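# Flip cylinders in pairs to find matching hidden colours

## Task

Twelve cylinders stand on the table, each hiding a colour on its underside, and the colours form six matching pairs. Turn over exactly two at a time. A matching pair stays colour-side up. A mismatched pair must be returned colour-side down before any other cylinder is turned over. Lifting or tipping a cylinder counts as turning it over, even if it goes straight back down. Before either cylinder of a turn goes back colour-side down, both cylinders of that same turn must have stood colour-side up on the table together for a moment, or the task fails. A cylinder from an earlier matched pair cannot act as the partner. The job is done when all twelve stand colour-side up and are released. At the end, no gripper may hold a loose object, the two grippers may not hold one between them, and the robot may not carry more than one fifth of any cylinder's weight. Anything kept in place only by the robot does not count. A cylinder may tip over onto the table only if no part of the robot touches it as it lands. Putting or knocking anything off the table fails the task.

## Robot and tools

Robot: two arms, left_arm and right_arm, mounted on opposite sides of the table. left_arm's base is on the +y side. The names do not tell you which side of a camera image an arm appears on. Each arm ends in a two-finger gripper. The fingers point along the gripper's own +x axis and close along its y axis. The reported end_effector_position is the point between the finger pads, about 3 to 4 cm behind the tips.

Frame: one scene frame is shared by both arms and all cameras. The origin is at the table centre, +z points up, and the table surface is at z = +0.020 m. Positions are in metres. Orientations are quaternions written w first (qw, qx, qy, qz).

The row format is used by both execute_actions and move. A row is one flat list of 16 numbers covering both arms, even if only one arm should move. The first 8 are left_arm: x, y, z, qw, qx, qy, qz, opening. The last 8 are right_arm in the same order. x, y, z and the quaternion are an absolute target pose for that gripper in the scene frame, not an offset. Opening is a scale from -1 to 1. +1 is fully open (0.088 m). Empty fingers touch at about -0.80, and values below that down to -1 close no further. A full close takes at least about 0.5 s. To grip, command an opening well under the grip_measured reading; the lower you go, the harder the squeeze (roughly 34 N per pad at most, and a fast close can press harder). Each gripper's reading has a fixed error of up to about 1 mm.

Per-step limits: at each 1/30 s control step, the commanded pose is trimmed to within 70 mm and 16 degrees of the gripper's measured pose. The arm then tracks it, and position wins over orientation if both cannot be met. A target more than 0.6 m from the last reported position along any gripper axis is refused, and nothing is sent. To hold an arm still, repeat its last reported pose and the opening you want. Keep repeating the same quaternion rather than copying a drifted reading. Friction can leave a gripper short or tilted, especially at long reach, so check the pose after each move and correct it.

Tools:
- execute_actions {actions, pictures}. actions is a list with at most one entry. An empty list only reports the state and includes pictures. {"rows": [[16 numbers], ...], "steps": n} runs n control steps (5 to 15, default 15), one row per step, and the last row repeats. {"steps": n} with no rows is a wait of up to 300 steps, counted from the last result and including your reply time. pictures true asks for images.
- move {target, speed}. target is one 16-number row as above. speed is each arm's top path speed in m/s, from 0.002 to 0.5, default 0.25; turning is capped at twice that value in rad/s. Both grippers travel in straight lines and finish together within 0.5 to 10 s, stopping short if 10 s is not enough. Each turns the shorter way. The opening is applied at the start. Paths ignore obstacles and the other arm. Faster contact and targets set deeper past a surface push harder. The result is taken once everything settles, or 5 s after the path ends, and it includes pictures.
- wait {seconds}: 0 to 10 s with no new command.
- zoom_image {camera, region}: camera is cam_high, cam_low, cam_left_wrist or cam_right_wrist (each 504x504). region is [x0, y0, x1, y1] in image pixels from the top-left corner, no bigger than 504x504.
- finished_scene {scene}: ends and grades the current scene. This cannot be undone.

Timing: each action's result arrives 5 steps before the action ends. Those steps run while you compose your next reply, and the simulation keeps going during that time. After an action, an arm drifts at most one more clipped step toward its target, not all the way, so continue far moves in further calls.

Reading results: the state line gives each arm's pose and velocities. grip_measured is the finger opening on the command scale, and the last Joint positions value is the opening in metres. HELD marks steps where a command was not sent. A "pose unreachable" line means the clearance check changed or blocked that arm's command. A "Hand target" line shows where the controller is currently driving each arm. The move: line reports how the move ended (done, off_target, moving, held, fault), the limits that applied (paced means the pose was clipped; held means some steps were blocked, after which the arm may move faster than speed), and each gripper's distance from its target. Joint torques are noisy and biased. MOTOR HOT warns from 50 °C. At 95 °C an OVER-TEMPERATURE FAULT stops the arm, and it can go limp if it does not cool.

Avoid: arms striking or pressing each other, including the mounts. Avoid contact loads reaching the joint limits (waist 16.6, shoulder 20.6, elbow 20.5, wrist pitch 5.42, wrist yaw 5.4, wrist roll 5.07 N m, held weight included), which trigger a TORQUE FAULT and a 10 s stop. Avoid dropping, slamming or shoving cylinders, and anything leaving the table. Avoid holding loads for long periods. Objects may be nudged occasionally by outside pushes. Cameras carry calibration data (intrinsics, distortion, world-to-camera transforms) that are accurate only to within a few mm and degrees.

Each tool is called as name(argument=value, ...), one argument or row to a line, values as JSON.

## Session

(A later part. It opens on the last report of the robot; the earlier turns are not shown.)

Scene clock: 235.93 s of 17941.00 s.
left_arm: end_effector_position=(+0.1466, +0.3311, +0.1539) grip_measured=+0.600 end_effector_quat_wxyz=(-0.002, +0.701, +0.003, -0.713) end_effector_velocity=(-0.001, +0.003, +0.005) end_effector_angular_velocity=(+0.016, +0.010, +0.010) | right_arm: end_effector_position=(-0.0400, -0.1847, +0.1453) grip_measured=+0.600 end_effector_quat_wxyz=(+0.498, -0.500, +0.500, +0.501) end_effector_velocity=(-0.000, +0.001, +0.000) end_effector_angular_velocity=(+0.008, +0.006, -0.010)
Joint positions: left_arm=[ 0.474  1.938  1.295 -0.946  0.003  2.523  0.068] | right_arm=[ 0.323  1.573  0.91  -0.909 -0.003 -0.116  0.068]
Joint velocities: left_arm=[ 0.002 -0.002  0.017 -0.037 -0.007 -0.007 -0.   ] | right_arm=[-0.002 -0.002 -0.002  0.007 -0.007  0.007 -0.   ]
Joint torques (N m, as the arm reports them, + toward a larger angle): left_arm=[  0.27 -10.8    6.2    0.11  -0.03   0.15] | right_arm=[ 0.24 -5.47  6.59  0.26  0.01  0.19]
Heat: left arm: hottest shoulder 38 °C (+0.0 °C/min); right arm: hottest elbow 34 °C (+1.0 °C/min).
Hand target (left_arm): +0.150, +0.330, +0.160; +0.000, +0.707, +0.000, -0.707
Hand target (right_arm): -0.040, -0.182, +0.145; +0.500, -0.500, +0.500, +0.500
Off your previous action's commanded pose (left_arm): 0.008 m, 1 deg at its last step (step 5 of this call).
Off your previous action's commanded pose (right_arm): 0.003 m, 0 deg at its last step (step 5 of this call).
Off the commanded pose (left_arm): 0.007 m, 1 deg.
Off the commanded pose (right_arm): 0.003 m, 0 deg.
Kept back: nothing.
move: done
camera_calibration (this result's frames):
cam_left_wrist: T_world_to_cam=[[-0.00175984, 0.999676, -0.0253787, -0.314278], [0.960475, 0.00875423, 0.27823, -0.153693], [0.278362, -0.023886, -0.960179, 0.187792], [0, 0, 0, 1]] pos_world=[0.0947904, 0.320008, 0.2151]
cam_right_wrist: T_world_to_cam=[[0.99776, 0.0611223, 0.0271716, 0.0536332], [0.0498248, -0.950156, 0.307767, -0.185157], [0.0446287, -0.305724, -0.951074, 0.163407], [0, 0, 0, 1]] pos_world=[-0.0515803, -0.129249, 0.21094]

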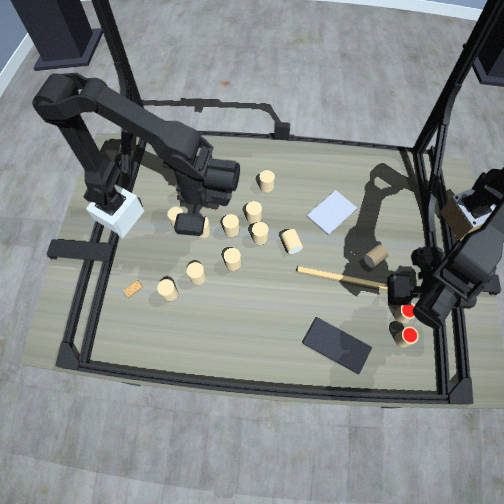

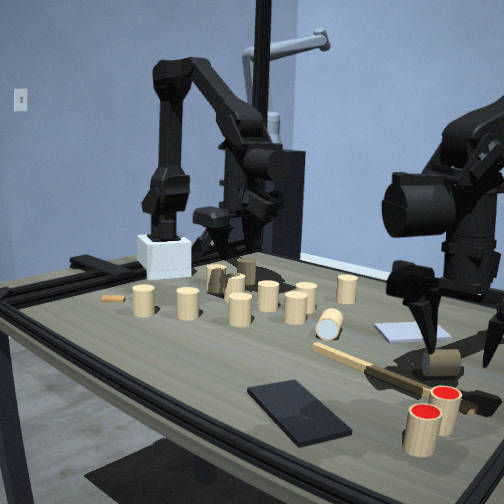

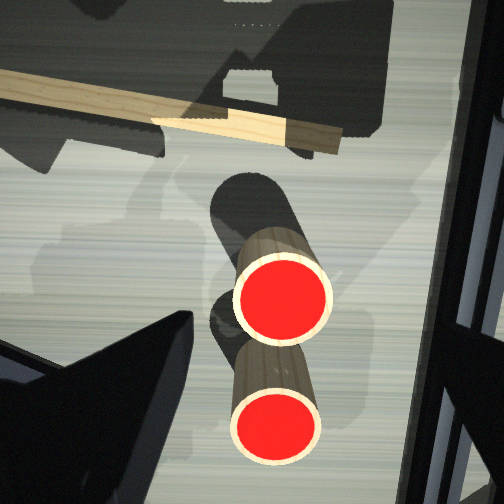

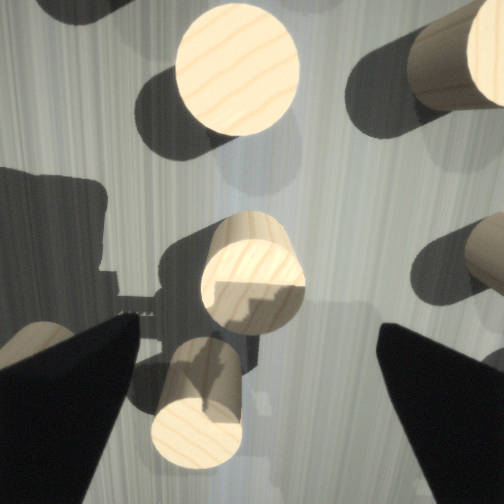

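move(
  target=[0.1,0.25,0.24,0.3,0.62,-0.3,-0.62,0.6,-0.04,-0.182,0.075,0.5,-0.5,0.5,0.5,0.6],
  speed=0.5,
)

execute_actions(
  actions=[
    {"rows":[[0.1,0.25,0.24,0.3,0.62,-0.3,-0.62,0.6,-0.04,-0.182,0.075,0.5,-0.5,0.5,0.5,-0.3]],"steps":12},
  ],
)

execute_actions(
  actions=[
    {"rows":[[0.1,0.25,0.24,0.3,0.62,-0.3,-0.62,0.6,-0.04,-0.182,0.16,0.5,-0.5,0.5,0.5,-0.3]],"steps":15},
  ],
)

move(
  target=[-0.003,0.065,0.3,0.5,0.5,-0.5,-0.5,0.6,0,-0.065,0.302,0.707,0,0,0.707,-0.3],
  speed=0.5,
)

move(
  target=[-0.003,0.027,0.297,0.5,0.5,-0.5,-0.5,0.6,0,-0.027,0.302,0.707,0,0,0.707,-0.3],
)

execute_actions(
  actions=[
    {"rows":[[-0.003,0.027,0.297,0.5,0.5,-0.5,-0.5,-0.3,0,-0.027,0.302,0.707,0,0,0.707,-0.3]],"steps":12},
  ],
)

execute_actions(
  actions=[
    {"rows":[[-0.003,0.027,0.297,0.5,0.5,-0.5,-0.5,-0.3,0,-0.027,0.302,0.707,0,0,0.707,0.6]],"steps":8},
  ],
)

execute_actions(
  actions=[
    {"rows":[[-0.003,0.065,0.3,0.5,0.5,-0.5,-0.5,-0.3,0,-0.065,0.302,0.707,0,0,0.707,0.6]],"steps":12},
  ],
)

Scene clock: 239.10 s of 17941.00 s.
left_arm: end_effector_position=(+0.1032, +0.2500, +0.2426) grip_measured=+0.600 end_effector_quat_wxyz=(+0.305, +0.638, -0.308, -0.636) end_effector_velocity=(-0.006, -0.000, -0.001) end_effector_angular_velocity=(-0.013, +0.029, -0.001) | right_arm: end_effector_position=(-0.0394, -0.1790, +0.0795) grip_measured=+0.600 end_effector_quat_wxyz=(+0.503, -0.497, +0.496, +0.505) end_effector_velocity=(-0.001, -0.007, -0.001) end_effector_angular_velocity=(-0.026, +0.010, +0.020)
Joint positions: left_arm=[ 0.489  1.549  0.915 -0.319  0.699  2.313  0.068] | right_arm=[ 0.323  1.733  0.776 -0.598 -0.003 -0.116  0.068]
Joint velocities: left_arm=[-0.002 -0.007 -0.017  0.007  0.022 -0.022  0.   ] | right_arm=[-0.002 -0.002 -0.007 -0.022 -0.007 -0.022 -0.   ]
Joint torques (N m, as the arm reports them, + toward a larger angle): left_arm=[-0.34 -8.12  4.54  1.23  0.53 -0.14] | right_arm=[ 0.24 -5.94  3.42  0.32  0.01  0.17]
Heat: left arm: hottest shoulder 38 °C (+0.0 °C/min); right arm: hottest elbow 34 °C (+1.0 °C/min).
Hand target (left_arm): +0.099, +0.251, +0.242; +0.306, +0.636, -0.309, -0.638
Hand target (right_arm): -0.040, -0.183, +0.075; +0.500, -0.500, +0.500, +0.500
Off the commanded pose (left_arm): 0.004 m, 0 deg.
Off the commanded pose (right_arm): 0.005 m, 1 deg.
Kept back: nothing.
move: done
camera_calibration (this result's frames):
cam_left_wrist: T_world_to_cam=[[0.00587902, 0.597578, -0.801789, 0.0570692], [0.955763, 0.232441, 0.180248, -0.167644], [0.294081, -0.76738, -0.569776, 0.372694], [0, 0, 0, 1]] pos_world=[0.0502908, 0.290862, 0.288327]
cam_right_wrist: T_world_to_cam=[[0.997706, 0.0606449, 0.030073, 0.0541038], [0.049258, -0.955158, 0.291972, -0.159129], [0.0464311, -0.289821, -0.955954, 0.105812], [0, 0, 0, 1]] pos_world=[-0.0510543, -0.124608, 0.145986]

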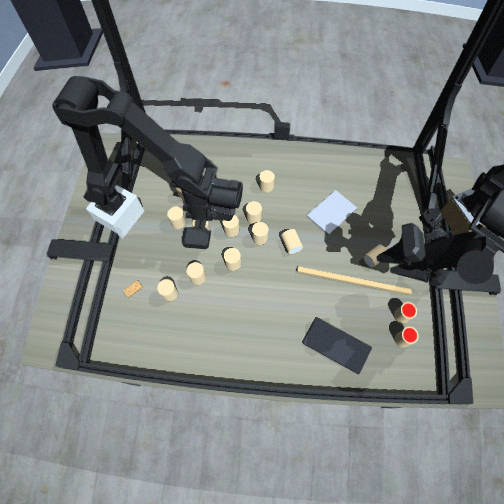

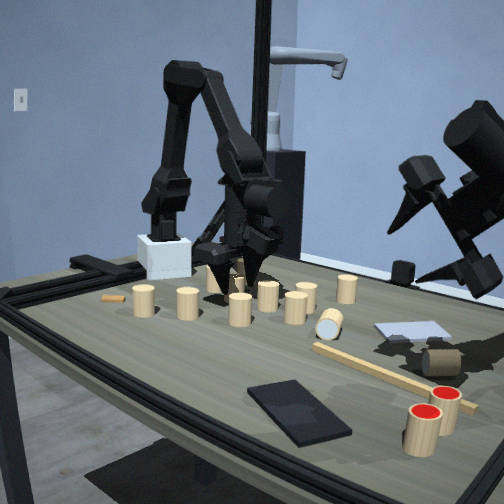

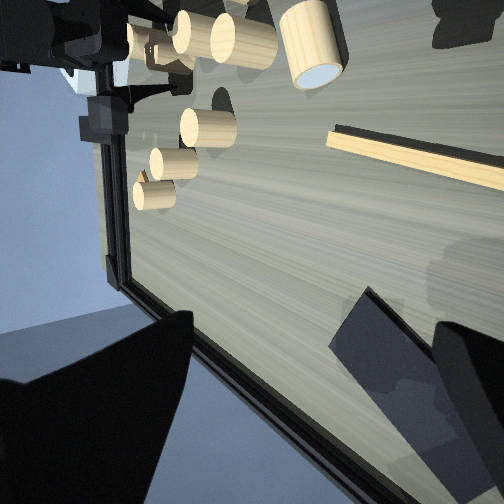

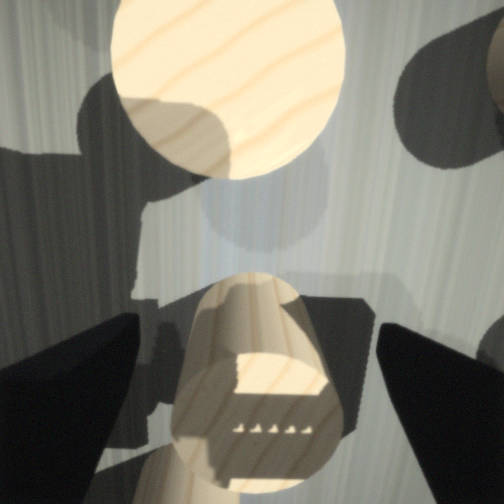

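Scene clock: 239.33 s of 17941.00 s.
left_arm: end_effector_position=(+0.1033, +0.2490, +0.2423) grip_measured=+0.600 end_effector_quat_wxyz=(+0.307, +0.638, -0.310, -0.634) end_effector_velocity=(-0.001, +0.001, -0.004) end_effector_angular_velocity=(+0.016, +0.009, +0.019) | right_arm: end_effector_position=(-0.0396, -0.1788, +0.0788) grip_measured=+0.019 end_effector_quat_wxyz=(+0.503, -0.496, +0.496, +0.505) end_effector_velocity=(-0.001, -0.004, -0.003) end_effector_angular_velocity=(-0.021, +0.010, +0.005)
Joint positions: left_arm=[ 0.487  1.549  0.909 -0.303  0.699  2.304  0.068] | right_arm=[ 0.324  1.736  0.776 -0.595 -0.003 -0.114  0.04 ]
Joint velocities: left_arm=[-0.007 -0.002 -0.012  0.007 -0.022 -0.022  0.   ] | right_arm=[-0.002  0.012 -0.002 -0.007 -0.007 -0.007  0.001]
Joint torques (N m, as the arm reports them, + toward a larger angle): left_arm=[-0.33 -7.47  4.74  1.23  0.47 -0.12] | right_arm=[ 0.2  -5.85  3.74  0.24  0.02  0.13]
Heat: left arm: hottest shoulder 38 °C (+0.0 °C/min); right arm: hottest elbow 34 °C (+1.0 °C/min).
Steps of this call (steps 1 to 7: the first 7 steps of this action). Readings (end_effector_position):
1: left_arm (+0.1033, +0.2497, +0.2427) | right_arm (-0.0394, -0.1790, +0.0794)
2: left_arm (+0.1035, +0.2495, +0.2427) | right_arm (-0.0394, -0.1790, +0.0793)
4: left_arm (+0.1034, +0.2492, +0.2425) | right_arm (-0.0394, -0.1791, +0.0790)
7: the state above

Scene clock: 239.83 s of 17941.00 s.
left_arm: end_effector_position=(+0.1034, +0.2489, +0.2422) grip_measured=+0.600 end_effector_quat_wxyz=(+0.308, +0.638, -0.309, -0.634) end_effector_velocity=(-0.004, +0.003, -0.005) end_effector_angular_velocity=(+0.020, +0.024, +0.006) | right_arm: end_effector_position=(-0.0396, -0.1800, +0.1511) grip_measured=+0.020 end_effector_quat_wxyz=(+0.501, -0.498, +0.498, +0.503) end_effector_velocity=(-0.004, -0.033, +0.041) end_effector_angular_velocity=(-0.181, +0.028, +0.020)
Joint positions: left_arm=[ 0.487  1.549  0.908 -0.3    0.699  2.302  0.068] | right_arm=[ 0.324  1.575  0.938 -0.927 -0.003 -0.114  0.04 ]
Joint velocities: left_arm=[-0.002 -0.002 -0.007 -0.022 -0.007 -0.007 -0.   ] | right_arm=[-0.002 -0.042  0.134 -0.359 -0.007 -0.022 -0.   ]
Joint torques (N m, as the arm reports them, + toward a larger angle): left_arm=[-0.15 -7.64  4.62  1.26  0.47 -0.12] | right_arm=[ 0.2  -7.39  6.42 -0.13  0.01  0.13]
Heat: left arm: hottest shoulder 38 °C (+0.0 °C/min); right arm: hottest elbow 34 °C (+1.0 °C/min).
Off your previous action's commanded pose (left_arm): 0.004 m, 0 deg at its last step (step 5 of this call).
Off your previous action's commanded pose (right_arm): 0.005 m, 1 deg at its last step (step 5 of this call).
Steps of this call (steps 1 to 5: the last 5 steps of your previous action; steps 6 to 15: the first 10 steps of this action). Readings (end_effector_position):
6: left_arm (+0.1034, +0.2489, +0.2423) | right_arm (-0.0398, -0.1813, +0.0846)
7: left_arm (+0.1034, +0.2488, +0.2423) | right_arm (-0.0404, -0.1874, +0.0927)
9: left_arm (+0.1034, +0.2489, +0.2422) | right_arm (-0.0404, -0.1870, +0.1140)
13: left_arm (+0.1034, +0.2489, +0.2422) | right_arm (-0.0394, -0.1783, +0.1462)
15: the state above

Scene clock: 242.53 s of 17941.00 s.
left_arm: end_effector_position=(-0.0053, +0.0691, +0.3015) grip_measured=+0.600 end_effector_quat_wxyz=(+0.498, +0.500, -0.502, -0.501) end_effector_velocity=(+0.001, -0.002, -0.003) end_effector_angular_velocity=(+0.016, +0.014, +0.005) | right_arm: end_effector_position=(-0.0006, -0.0627, +0.3057) grip_measured=+0.021 end_effector_quat_wxyz=(+0.711, -0.001, -0.008, +0.703) end_effector_velocity=(+0.000, +0.001, -0.001) end_effector_angular_velocity=(+0.007, -0.009, -0.005)
Joint positions: left_arm=[-0.088  1.835  0.814  1.02   0.396  1.574  0.068] | right_arm=[ 0.146  1.363  0.447  0.926 -0.279 -0.01   0.04 ]
Joint velocities: left_arm=[-0.002  0.002  0.007 -0.022 -0.007 -0.007 -0.   ] | right_arm=[ 0.002  0.012 -0.002  0.022  0.007 -0.007  0.   ]
Joint torques (N m, as the arm reports them, + toward a larger angle): left_arm=[-0.27 -7.1   6.12  1.72 -0.08 -0.11] | right_arm=[-0.3  -4.79  5.13  1.62 -0.13  0.19]
Heat: left arm: hottest shoulder 38 °C (+1.0 °C/min); right arm: hottest elbow 34 °C (+1.0 °C/min).
Hand target (left_arm): -0.005, +0.066, +0.300; +0.499, +0.499, -0.500, -0.502
Hand target (right_arm): -0.000, -0.064, +0.301; +0.711, -0.001, -0.001, +0.703
Off your previous action's commanded pose (left_arm): 0.004 m, 0 deg at its last step (step 5 of this call).
Off your previous action's commanded pose (right_arm): 0.007 m, 1 deg at its last step (step 5 of this call).
Off the commanded pose (left_arm): 0.005 m, 0 deg.
Off the commanded pose (right_arm): 0.004 m, 1 deg.
Kept back: nothing.
move: done
camera_calibration (this result's frames):
cam_left_wrist: T_world_to_cam=[[0.00304942, -0.0320674, -0.999481, 0.31618], [0.957195, 0.289373, -0.00636385, 0.0198093], [0.289427, -0.956679, 0.0315772, 0.131015], [0, 0, 0, 1]] pos_world=[-0.0578446, 0.129746, 0.312005]
cam_right_wrist: T_world_to_cam=[[0.996679, -0.0409069, 0.0704114, -0.017198], [0.0550841, -0.298142, -0.952931, 0.305775], [0.059974, 0.953645, -0.294898, 0.229905], [0, 0, 0, 1]] pos_world=[-0.0134908, -0.128787, 0.360392]

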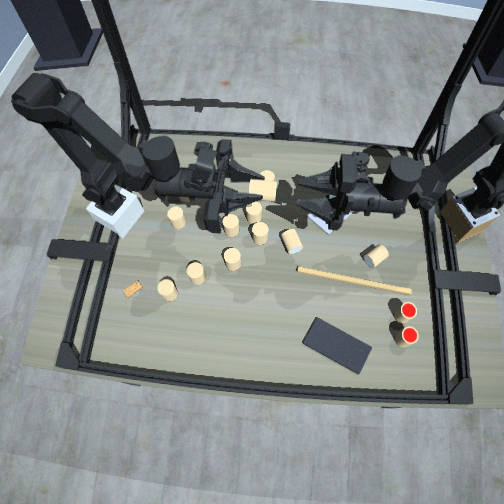

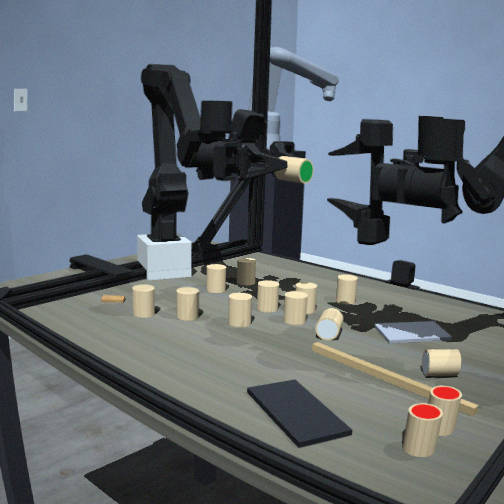

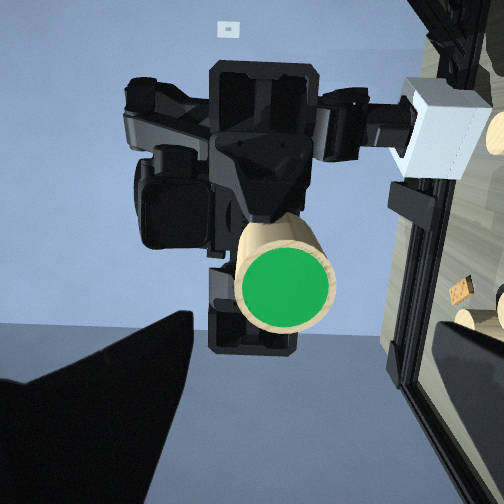

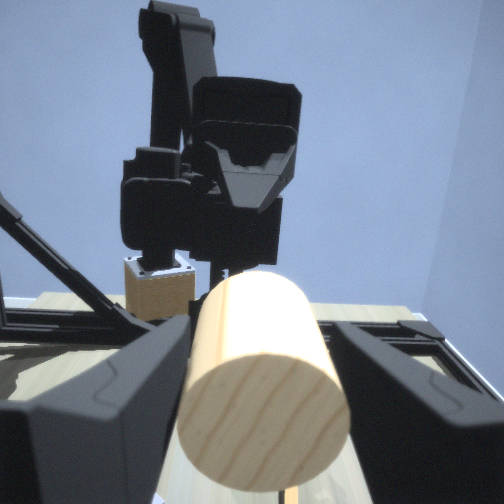

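Scene clock: 243.43 s of 17941.00 s.
left_arm: end_effector_position=(-0.0032, +0.0306, +0.3008) grip_measured=+0.600 end_effector_quat_wxyz=(+0.500, +0.500, -0.503, -0.497) end_effector_velocity=(+0.000, -0.002, -0.007) end_effector_angular_velocity=(+0.016, +0.013, +0.015) | right_arm: end_effector_position=(+0.0000, -0.0301, +0.2998) grip_measured=+0.021 end_effector_quat_wxyz=(+0.707, -0.004, +0.001, +0.707) end_effector_velocity=(+0.000, +0.002, -0.001) end_effector_angular_velocity=(-0.007, -0.005, +0.005)
Joint positions: left_arm=[-0.123  1.952  0.971  0.989  0.356  1.574  0.068] | right_arm=[ 0.174  1.509  0.555  0.947 -0.262 -0.006  0.04 ]
Joint velocities: left_arm=[-0.007  0.012  0.002 -0.007 -0.022 -0.007 -0.   ] | right_arm=[-0.002  0.007  0.007 -0.007 -0.007 -0.007 -0.   ]
Joint torques (N m, as the arm reports them, + toward a larger angle): left_arm=[-0.33 -7.86  6.59  1.49 -0.18 -0.17] | right_arm=[ 0.24 -5.76  7.63  1.64  0.03  0.19]
Heat: left arm: hottest shoulder 38 °C (+1.0 °C/min); right arm: hottest elbow 34 °C (+1.0 °C/min).
Hand target (left_arm): -0.003, +0.027, +0.297; +0.500, +0.500, -0.500, -0.500
Hand target (right_arm): -0.000, -0.027, +0.302; +0.707, -0.000, -0.000, +0.707
Off the commanded pose (left_arm): 0.005 m, 1 deg.
Off the commanded pose (right_arm): 0.004 m, 0 deg.
Kept back: nothing.
move: done
camera_calibration (this result's frames):
cam_left_wrist: T_world_to_cam=[[0.00591779, -0.0402529, -0.999172, 0.314347], [0.955878, 0.293699, -0.00617066, 0.0286949], [0.293704, -0.95505, 0.0402149, 0.0910362], [0, 0, 0, 1]] pos_world=[-0.0560268, 0.0911698, 0.310603]
cam_right_wrist: T_world_to_cam=[[0.997608, -0.029535, 0.0624958, -0.0132974], [0.0501345, -0.313274, -0.948338, 0.307997], [0.0475875, 0.949203, -0.311044, 0.201711], [0, 0, 0, 1]] pos_world=[-0.0117746, -0.0953699, 0.355658]

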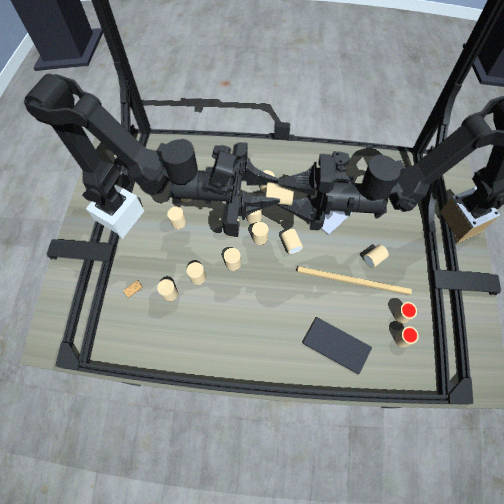

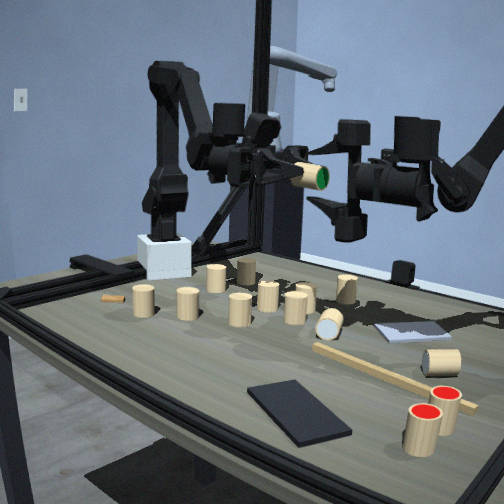

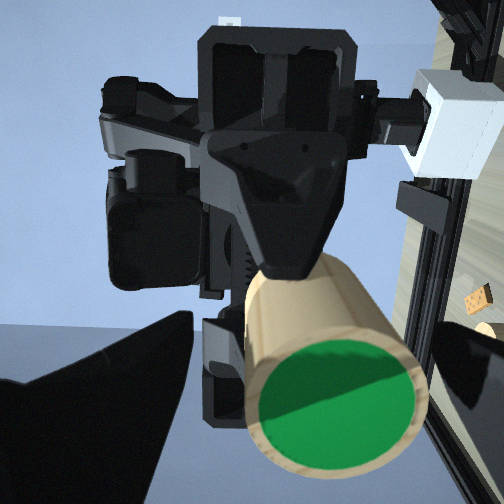

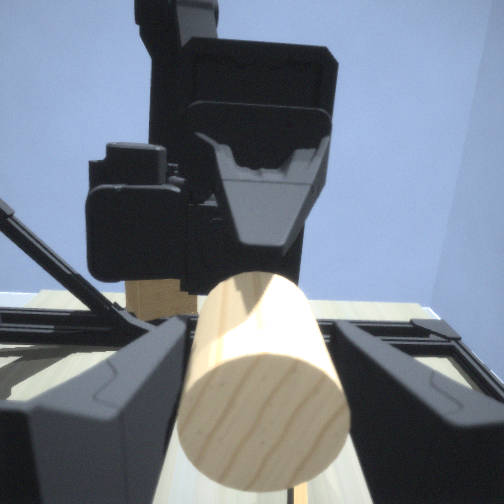

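Scene clock: 243.67 s of 17941.00 s.
left_arm: end_effector_position=(-0.0030, +0.0304, +0.3003) grip_measured=+0.028 end_effector_quat_wxyz=(+0.500, +0.500, -0.502, -0.498) end_effector_velocity=(-0.000, +0.000, -0.004) end_effector_angular_velocity=(+0.021, +0.030, +0.005) | right_arm: end_effector_position=(-0.0000, -0.0298, +0.3001) grip_measured=+0.021 end_effector_quat_wxyz=(+0.707, -0.003, +0.001, +0.707) end_effector_velocity=(-0.002, -0.001, -0.005) end_effector_angular_velocity=(-0.021, -0.002, +0.020)
Joint positions: left_arm=[-0.123  1.953  0.972  0.986  0.356  1.573  0.04 ] | right_arm=[ 0.175  1.51   0.556  0.949 -0.262 -0.005  0.04 ]
Joint velocities: left_arm=[-0.002 -0.002 -0.002 -0.022 -0.007 -0.022  0.   ] | right_arm=[-0.002 -0.002 -0.002 -0.022 -0.022 -0.007 -0.   ]
Joint torques (N m, as the arm reports them, + toward a larger angle): left_arm=[-0.37 -7.95  6.86  1.56 -0.1  -0.1 ] | right_arm=[ 0.27 -5.76  7.67  1.52  0.04  0.17]
Heat: left arm: hottest shoulder 38 °C (+1.0 °C/min); right arm: hottest elbow 34 °C (+1.0 °C/min).
Steps of this call (steps 1 to 7: the first 7 steps of this action). Readings (end_effector_position):
1: left_arm (-0.0032, +0.0306, +0.3007) | right_arm (+0.0001, -0.0300, +0.2998)
2: left_arm (-0.0031, +0.0305, +0.3007) | right_arm (+0.0001, -0.0300, +0.2997)
4: left_arm (-0.0031, +0.0304, +0.3007) | right_arm (+0.0001, -0.0299, +0.2998)
7: the state above

Scene clock: 243.93 s of 17941.00 s.
left_arm: end_effector_position=(-0.0030, +0.0304, +0.3001) grip_measured=+0.028 end_effector_quat_wxyz=(+0.500, +0.500, -0.502, -0.498) end_effector_velocity=(-0.002, -0.001, -0.009) end_effector_angular_velocity=(+0.021, +0.030, -0.010) | right_arm: end_effector_position=(+0.0000, -0.0297, +0.3003) grip_measured=+0.078 end_effector_quat_wxyz=(+0.707, -0.003, +0.000, +0.707) end_effector_velocity=(+0.001, +0.002, +0.006) end_effector_angular_velocity=(+0.012, -0.010, +0.005)
Joint positions: left_arm=[-0.123  1.954  0.972  0.986  0.356  1.573  0.04 ] | right_arm=[ 0.175  1.51   0.556  0.949 -0.262 -0.005  0.043]
Joint velocities: left_arm=[-0.002  0.012 -0.002 -0.007  0.007 -0.022  0.   ] | right_arm=[-0.002 -0.002  0.017 -0.007 -0.007 -0.007  0.115]
Joint torques (N m, as the arm reports them, + toward a larger angle): left_arm=[-0.31 -8.16  6.56  1.62 -0.13 -0.12] | right_arm=[ 0.27 -5.78  7.54  1.52  0.03  0.17]
Heat: left arm: hottest shoulder 38 °C (+1.0 °C/min); right arm: hottest elbow 34 °C (+1.0 °C/min).
Off your previous action's commanded pose (left_arm): 0.005 m, 0 deg at its last step (step 5 of this call).
Off your previous action's commanded pose (right_arm): 0.003 m, 0 deg at its last step (step 5 of this call).
Steps of this call (steps 1 to 5: the last 5 steps of your previous action; steps 6 to 8: the first 3 steps of this action). Readings (end_effector_position):
6: left_arm (-0.0030, +0.0304, +0.3003) | right_arm (-0.0000, -0.0298, +0.3001)
7: left_arm (-0.0030, +0.0304, +0.3003) | right_arm (-0.0000, -0.0298, +0.3001)
8: the state above

Scene clock: 244.33 s of 17941.00 s.
left_arm: end_effector_position=(-0.0016, +0.0559, +0.2953) grip_measured=+0.027 end_effector_quat_wxyz=(+0.499, +0.503, -0.497, -0.502) end_effector_velocity=(+0.009, +0.056, +0.014) end_effector_angular_velocity=(-0.021, +0.014, +0.034) | right_arm: end_effector_position=(+0.0005, -0.0561, +0.3048) grip_measured=+0.587 end_effector_quat_wxyz=(+0.708, +0.001, -0.006, +0.707) end_effector_velocity=(-0.005, -0.055, +0.009) end_effector_angular_velocity=(+0.011, -0.012, +0.029)
Joint positions: left_arm=[-0.095  1.889  0.866  1.014  0.381  1.573  0.04 ] | right_arm=[ 0.145  1.398  0.469  0.938 -0.29  -0.005  0.068]
Joint velocities: left_arm=[ 0.071 -0.178 -0.208  0.051  0.037 -0.022 -0.   ] | right_arm=[-0.066 -0.261 -0.168 -0.081 -0.095 -0.007  0.005]
Joint torques (N m, as the arm reports them, + toward a larger angle): left_arm=[ -0.12 -10.99   4.86   1.85   0.18  -0.14] | right_arm=[-0.28 -6.59  4.85  1.09 -0.14  0.19]
Heat: left arm: hottest shoulder 38 °C (+0.0 °C/min); right arm: hottest elbow 34 °C (+1.0 °C/min).
Off your previous action's commanded pose (left_arm): 0.004 m, 0 deg at its last step (step 5 of this call).
Off your previous action's commanded pose (right_arm): 0.003 m, 0 deg at its last step (step 5 of this call).
Steps of this call (steps 1 to 5: the last 5 steps of your previous action; steps 6 to 12: the first 7 steps of this action). Readings (end_effector_position):
6: left_arm (-0.0034, +0.0327, +0.2983) | right_arm (-0.0002, -0.0326, +0.3015)
7: left_arm (-0.0039, +0.0376, +0.2974) | right_arm (+0.0000, -0.0380, +0.3012)
9: left_arm (-0.0037, +0.0475, +0.2955) | right_arm (+0.0001, -0.0483, +0.3023)
12: the state above


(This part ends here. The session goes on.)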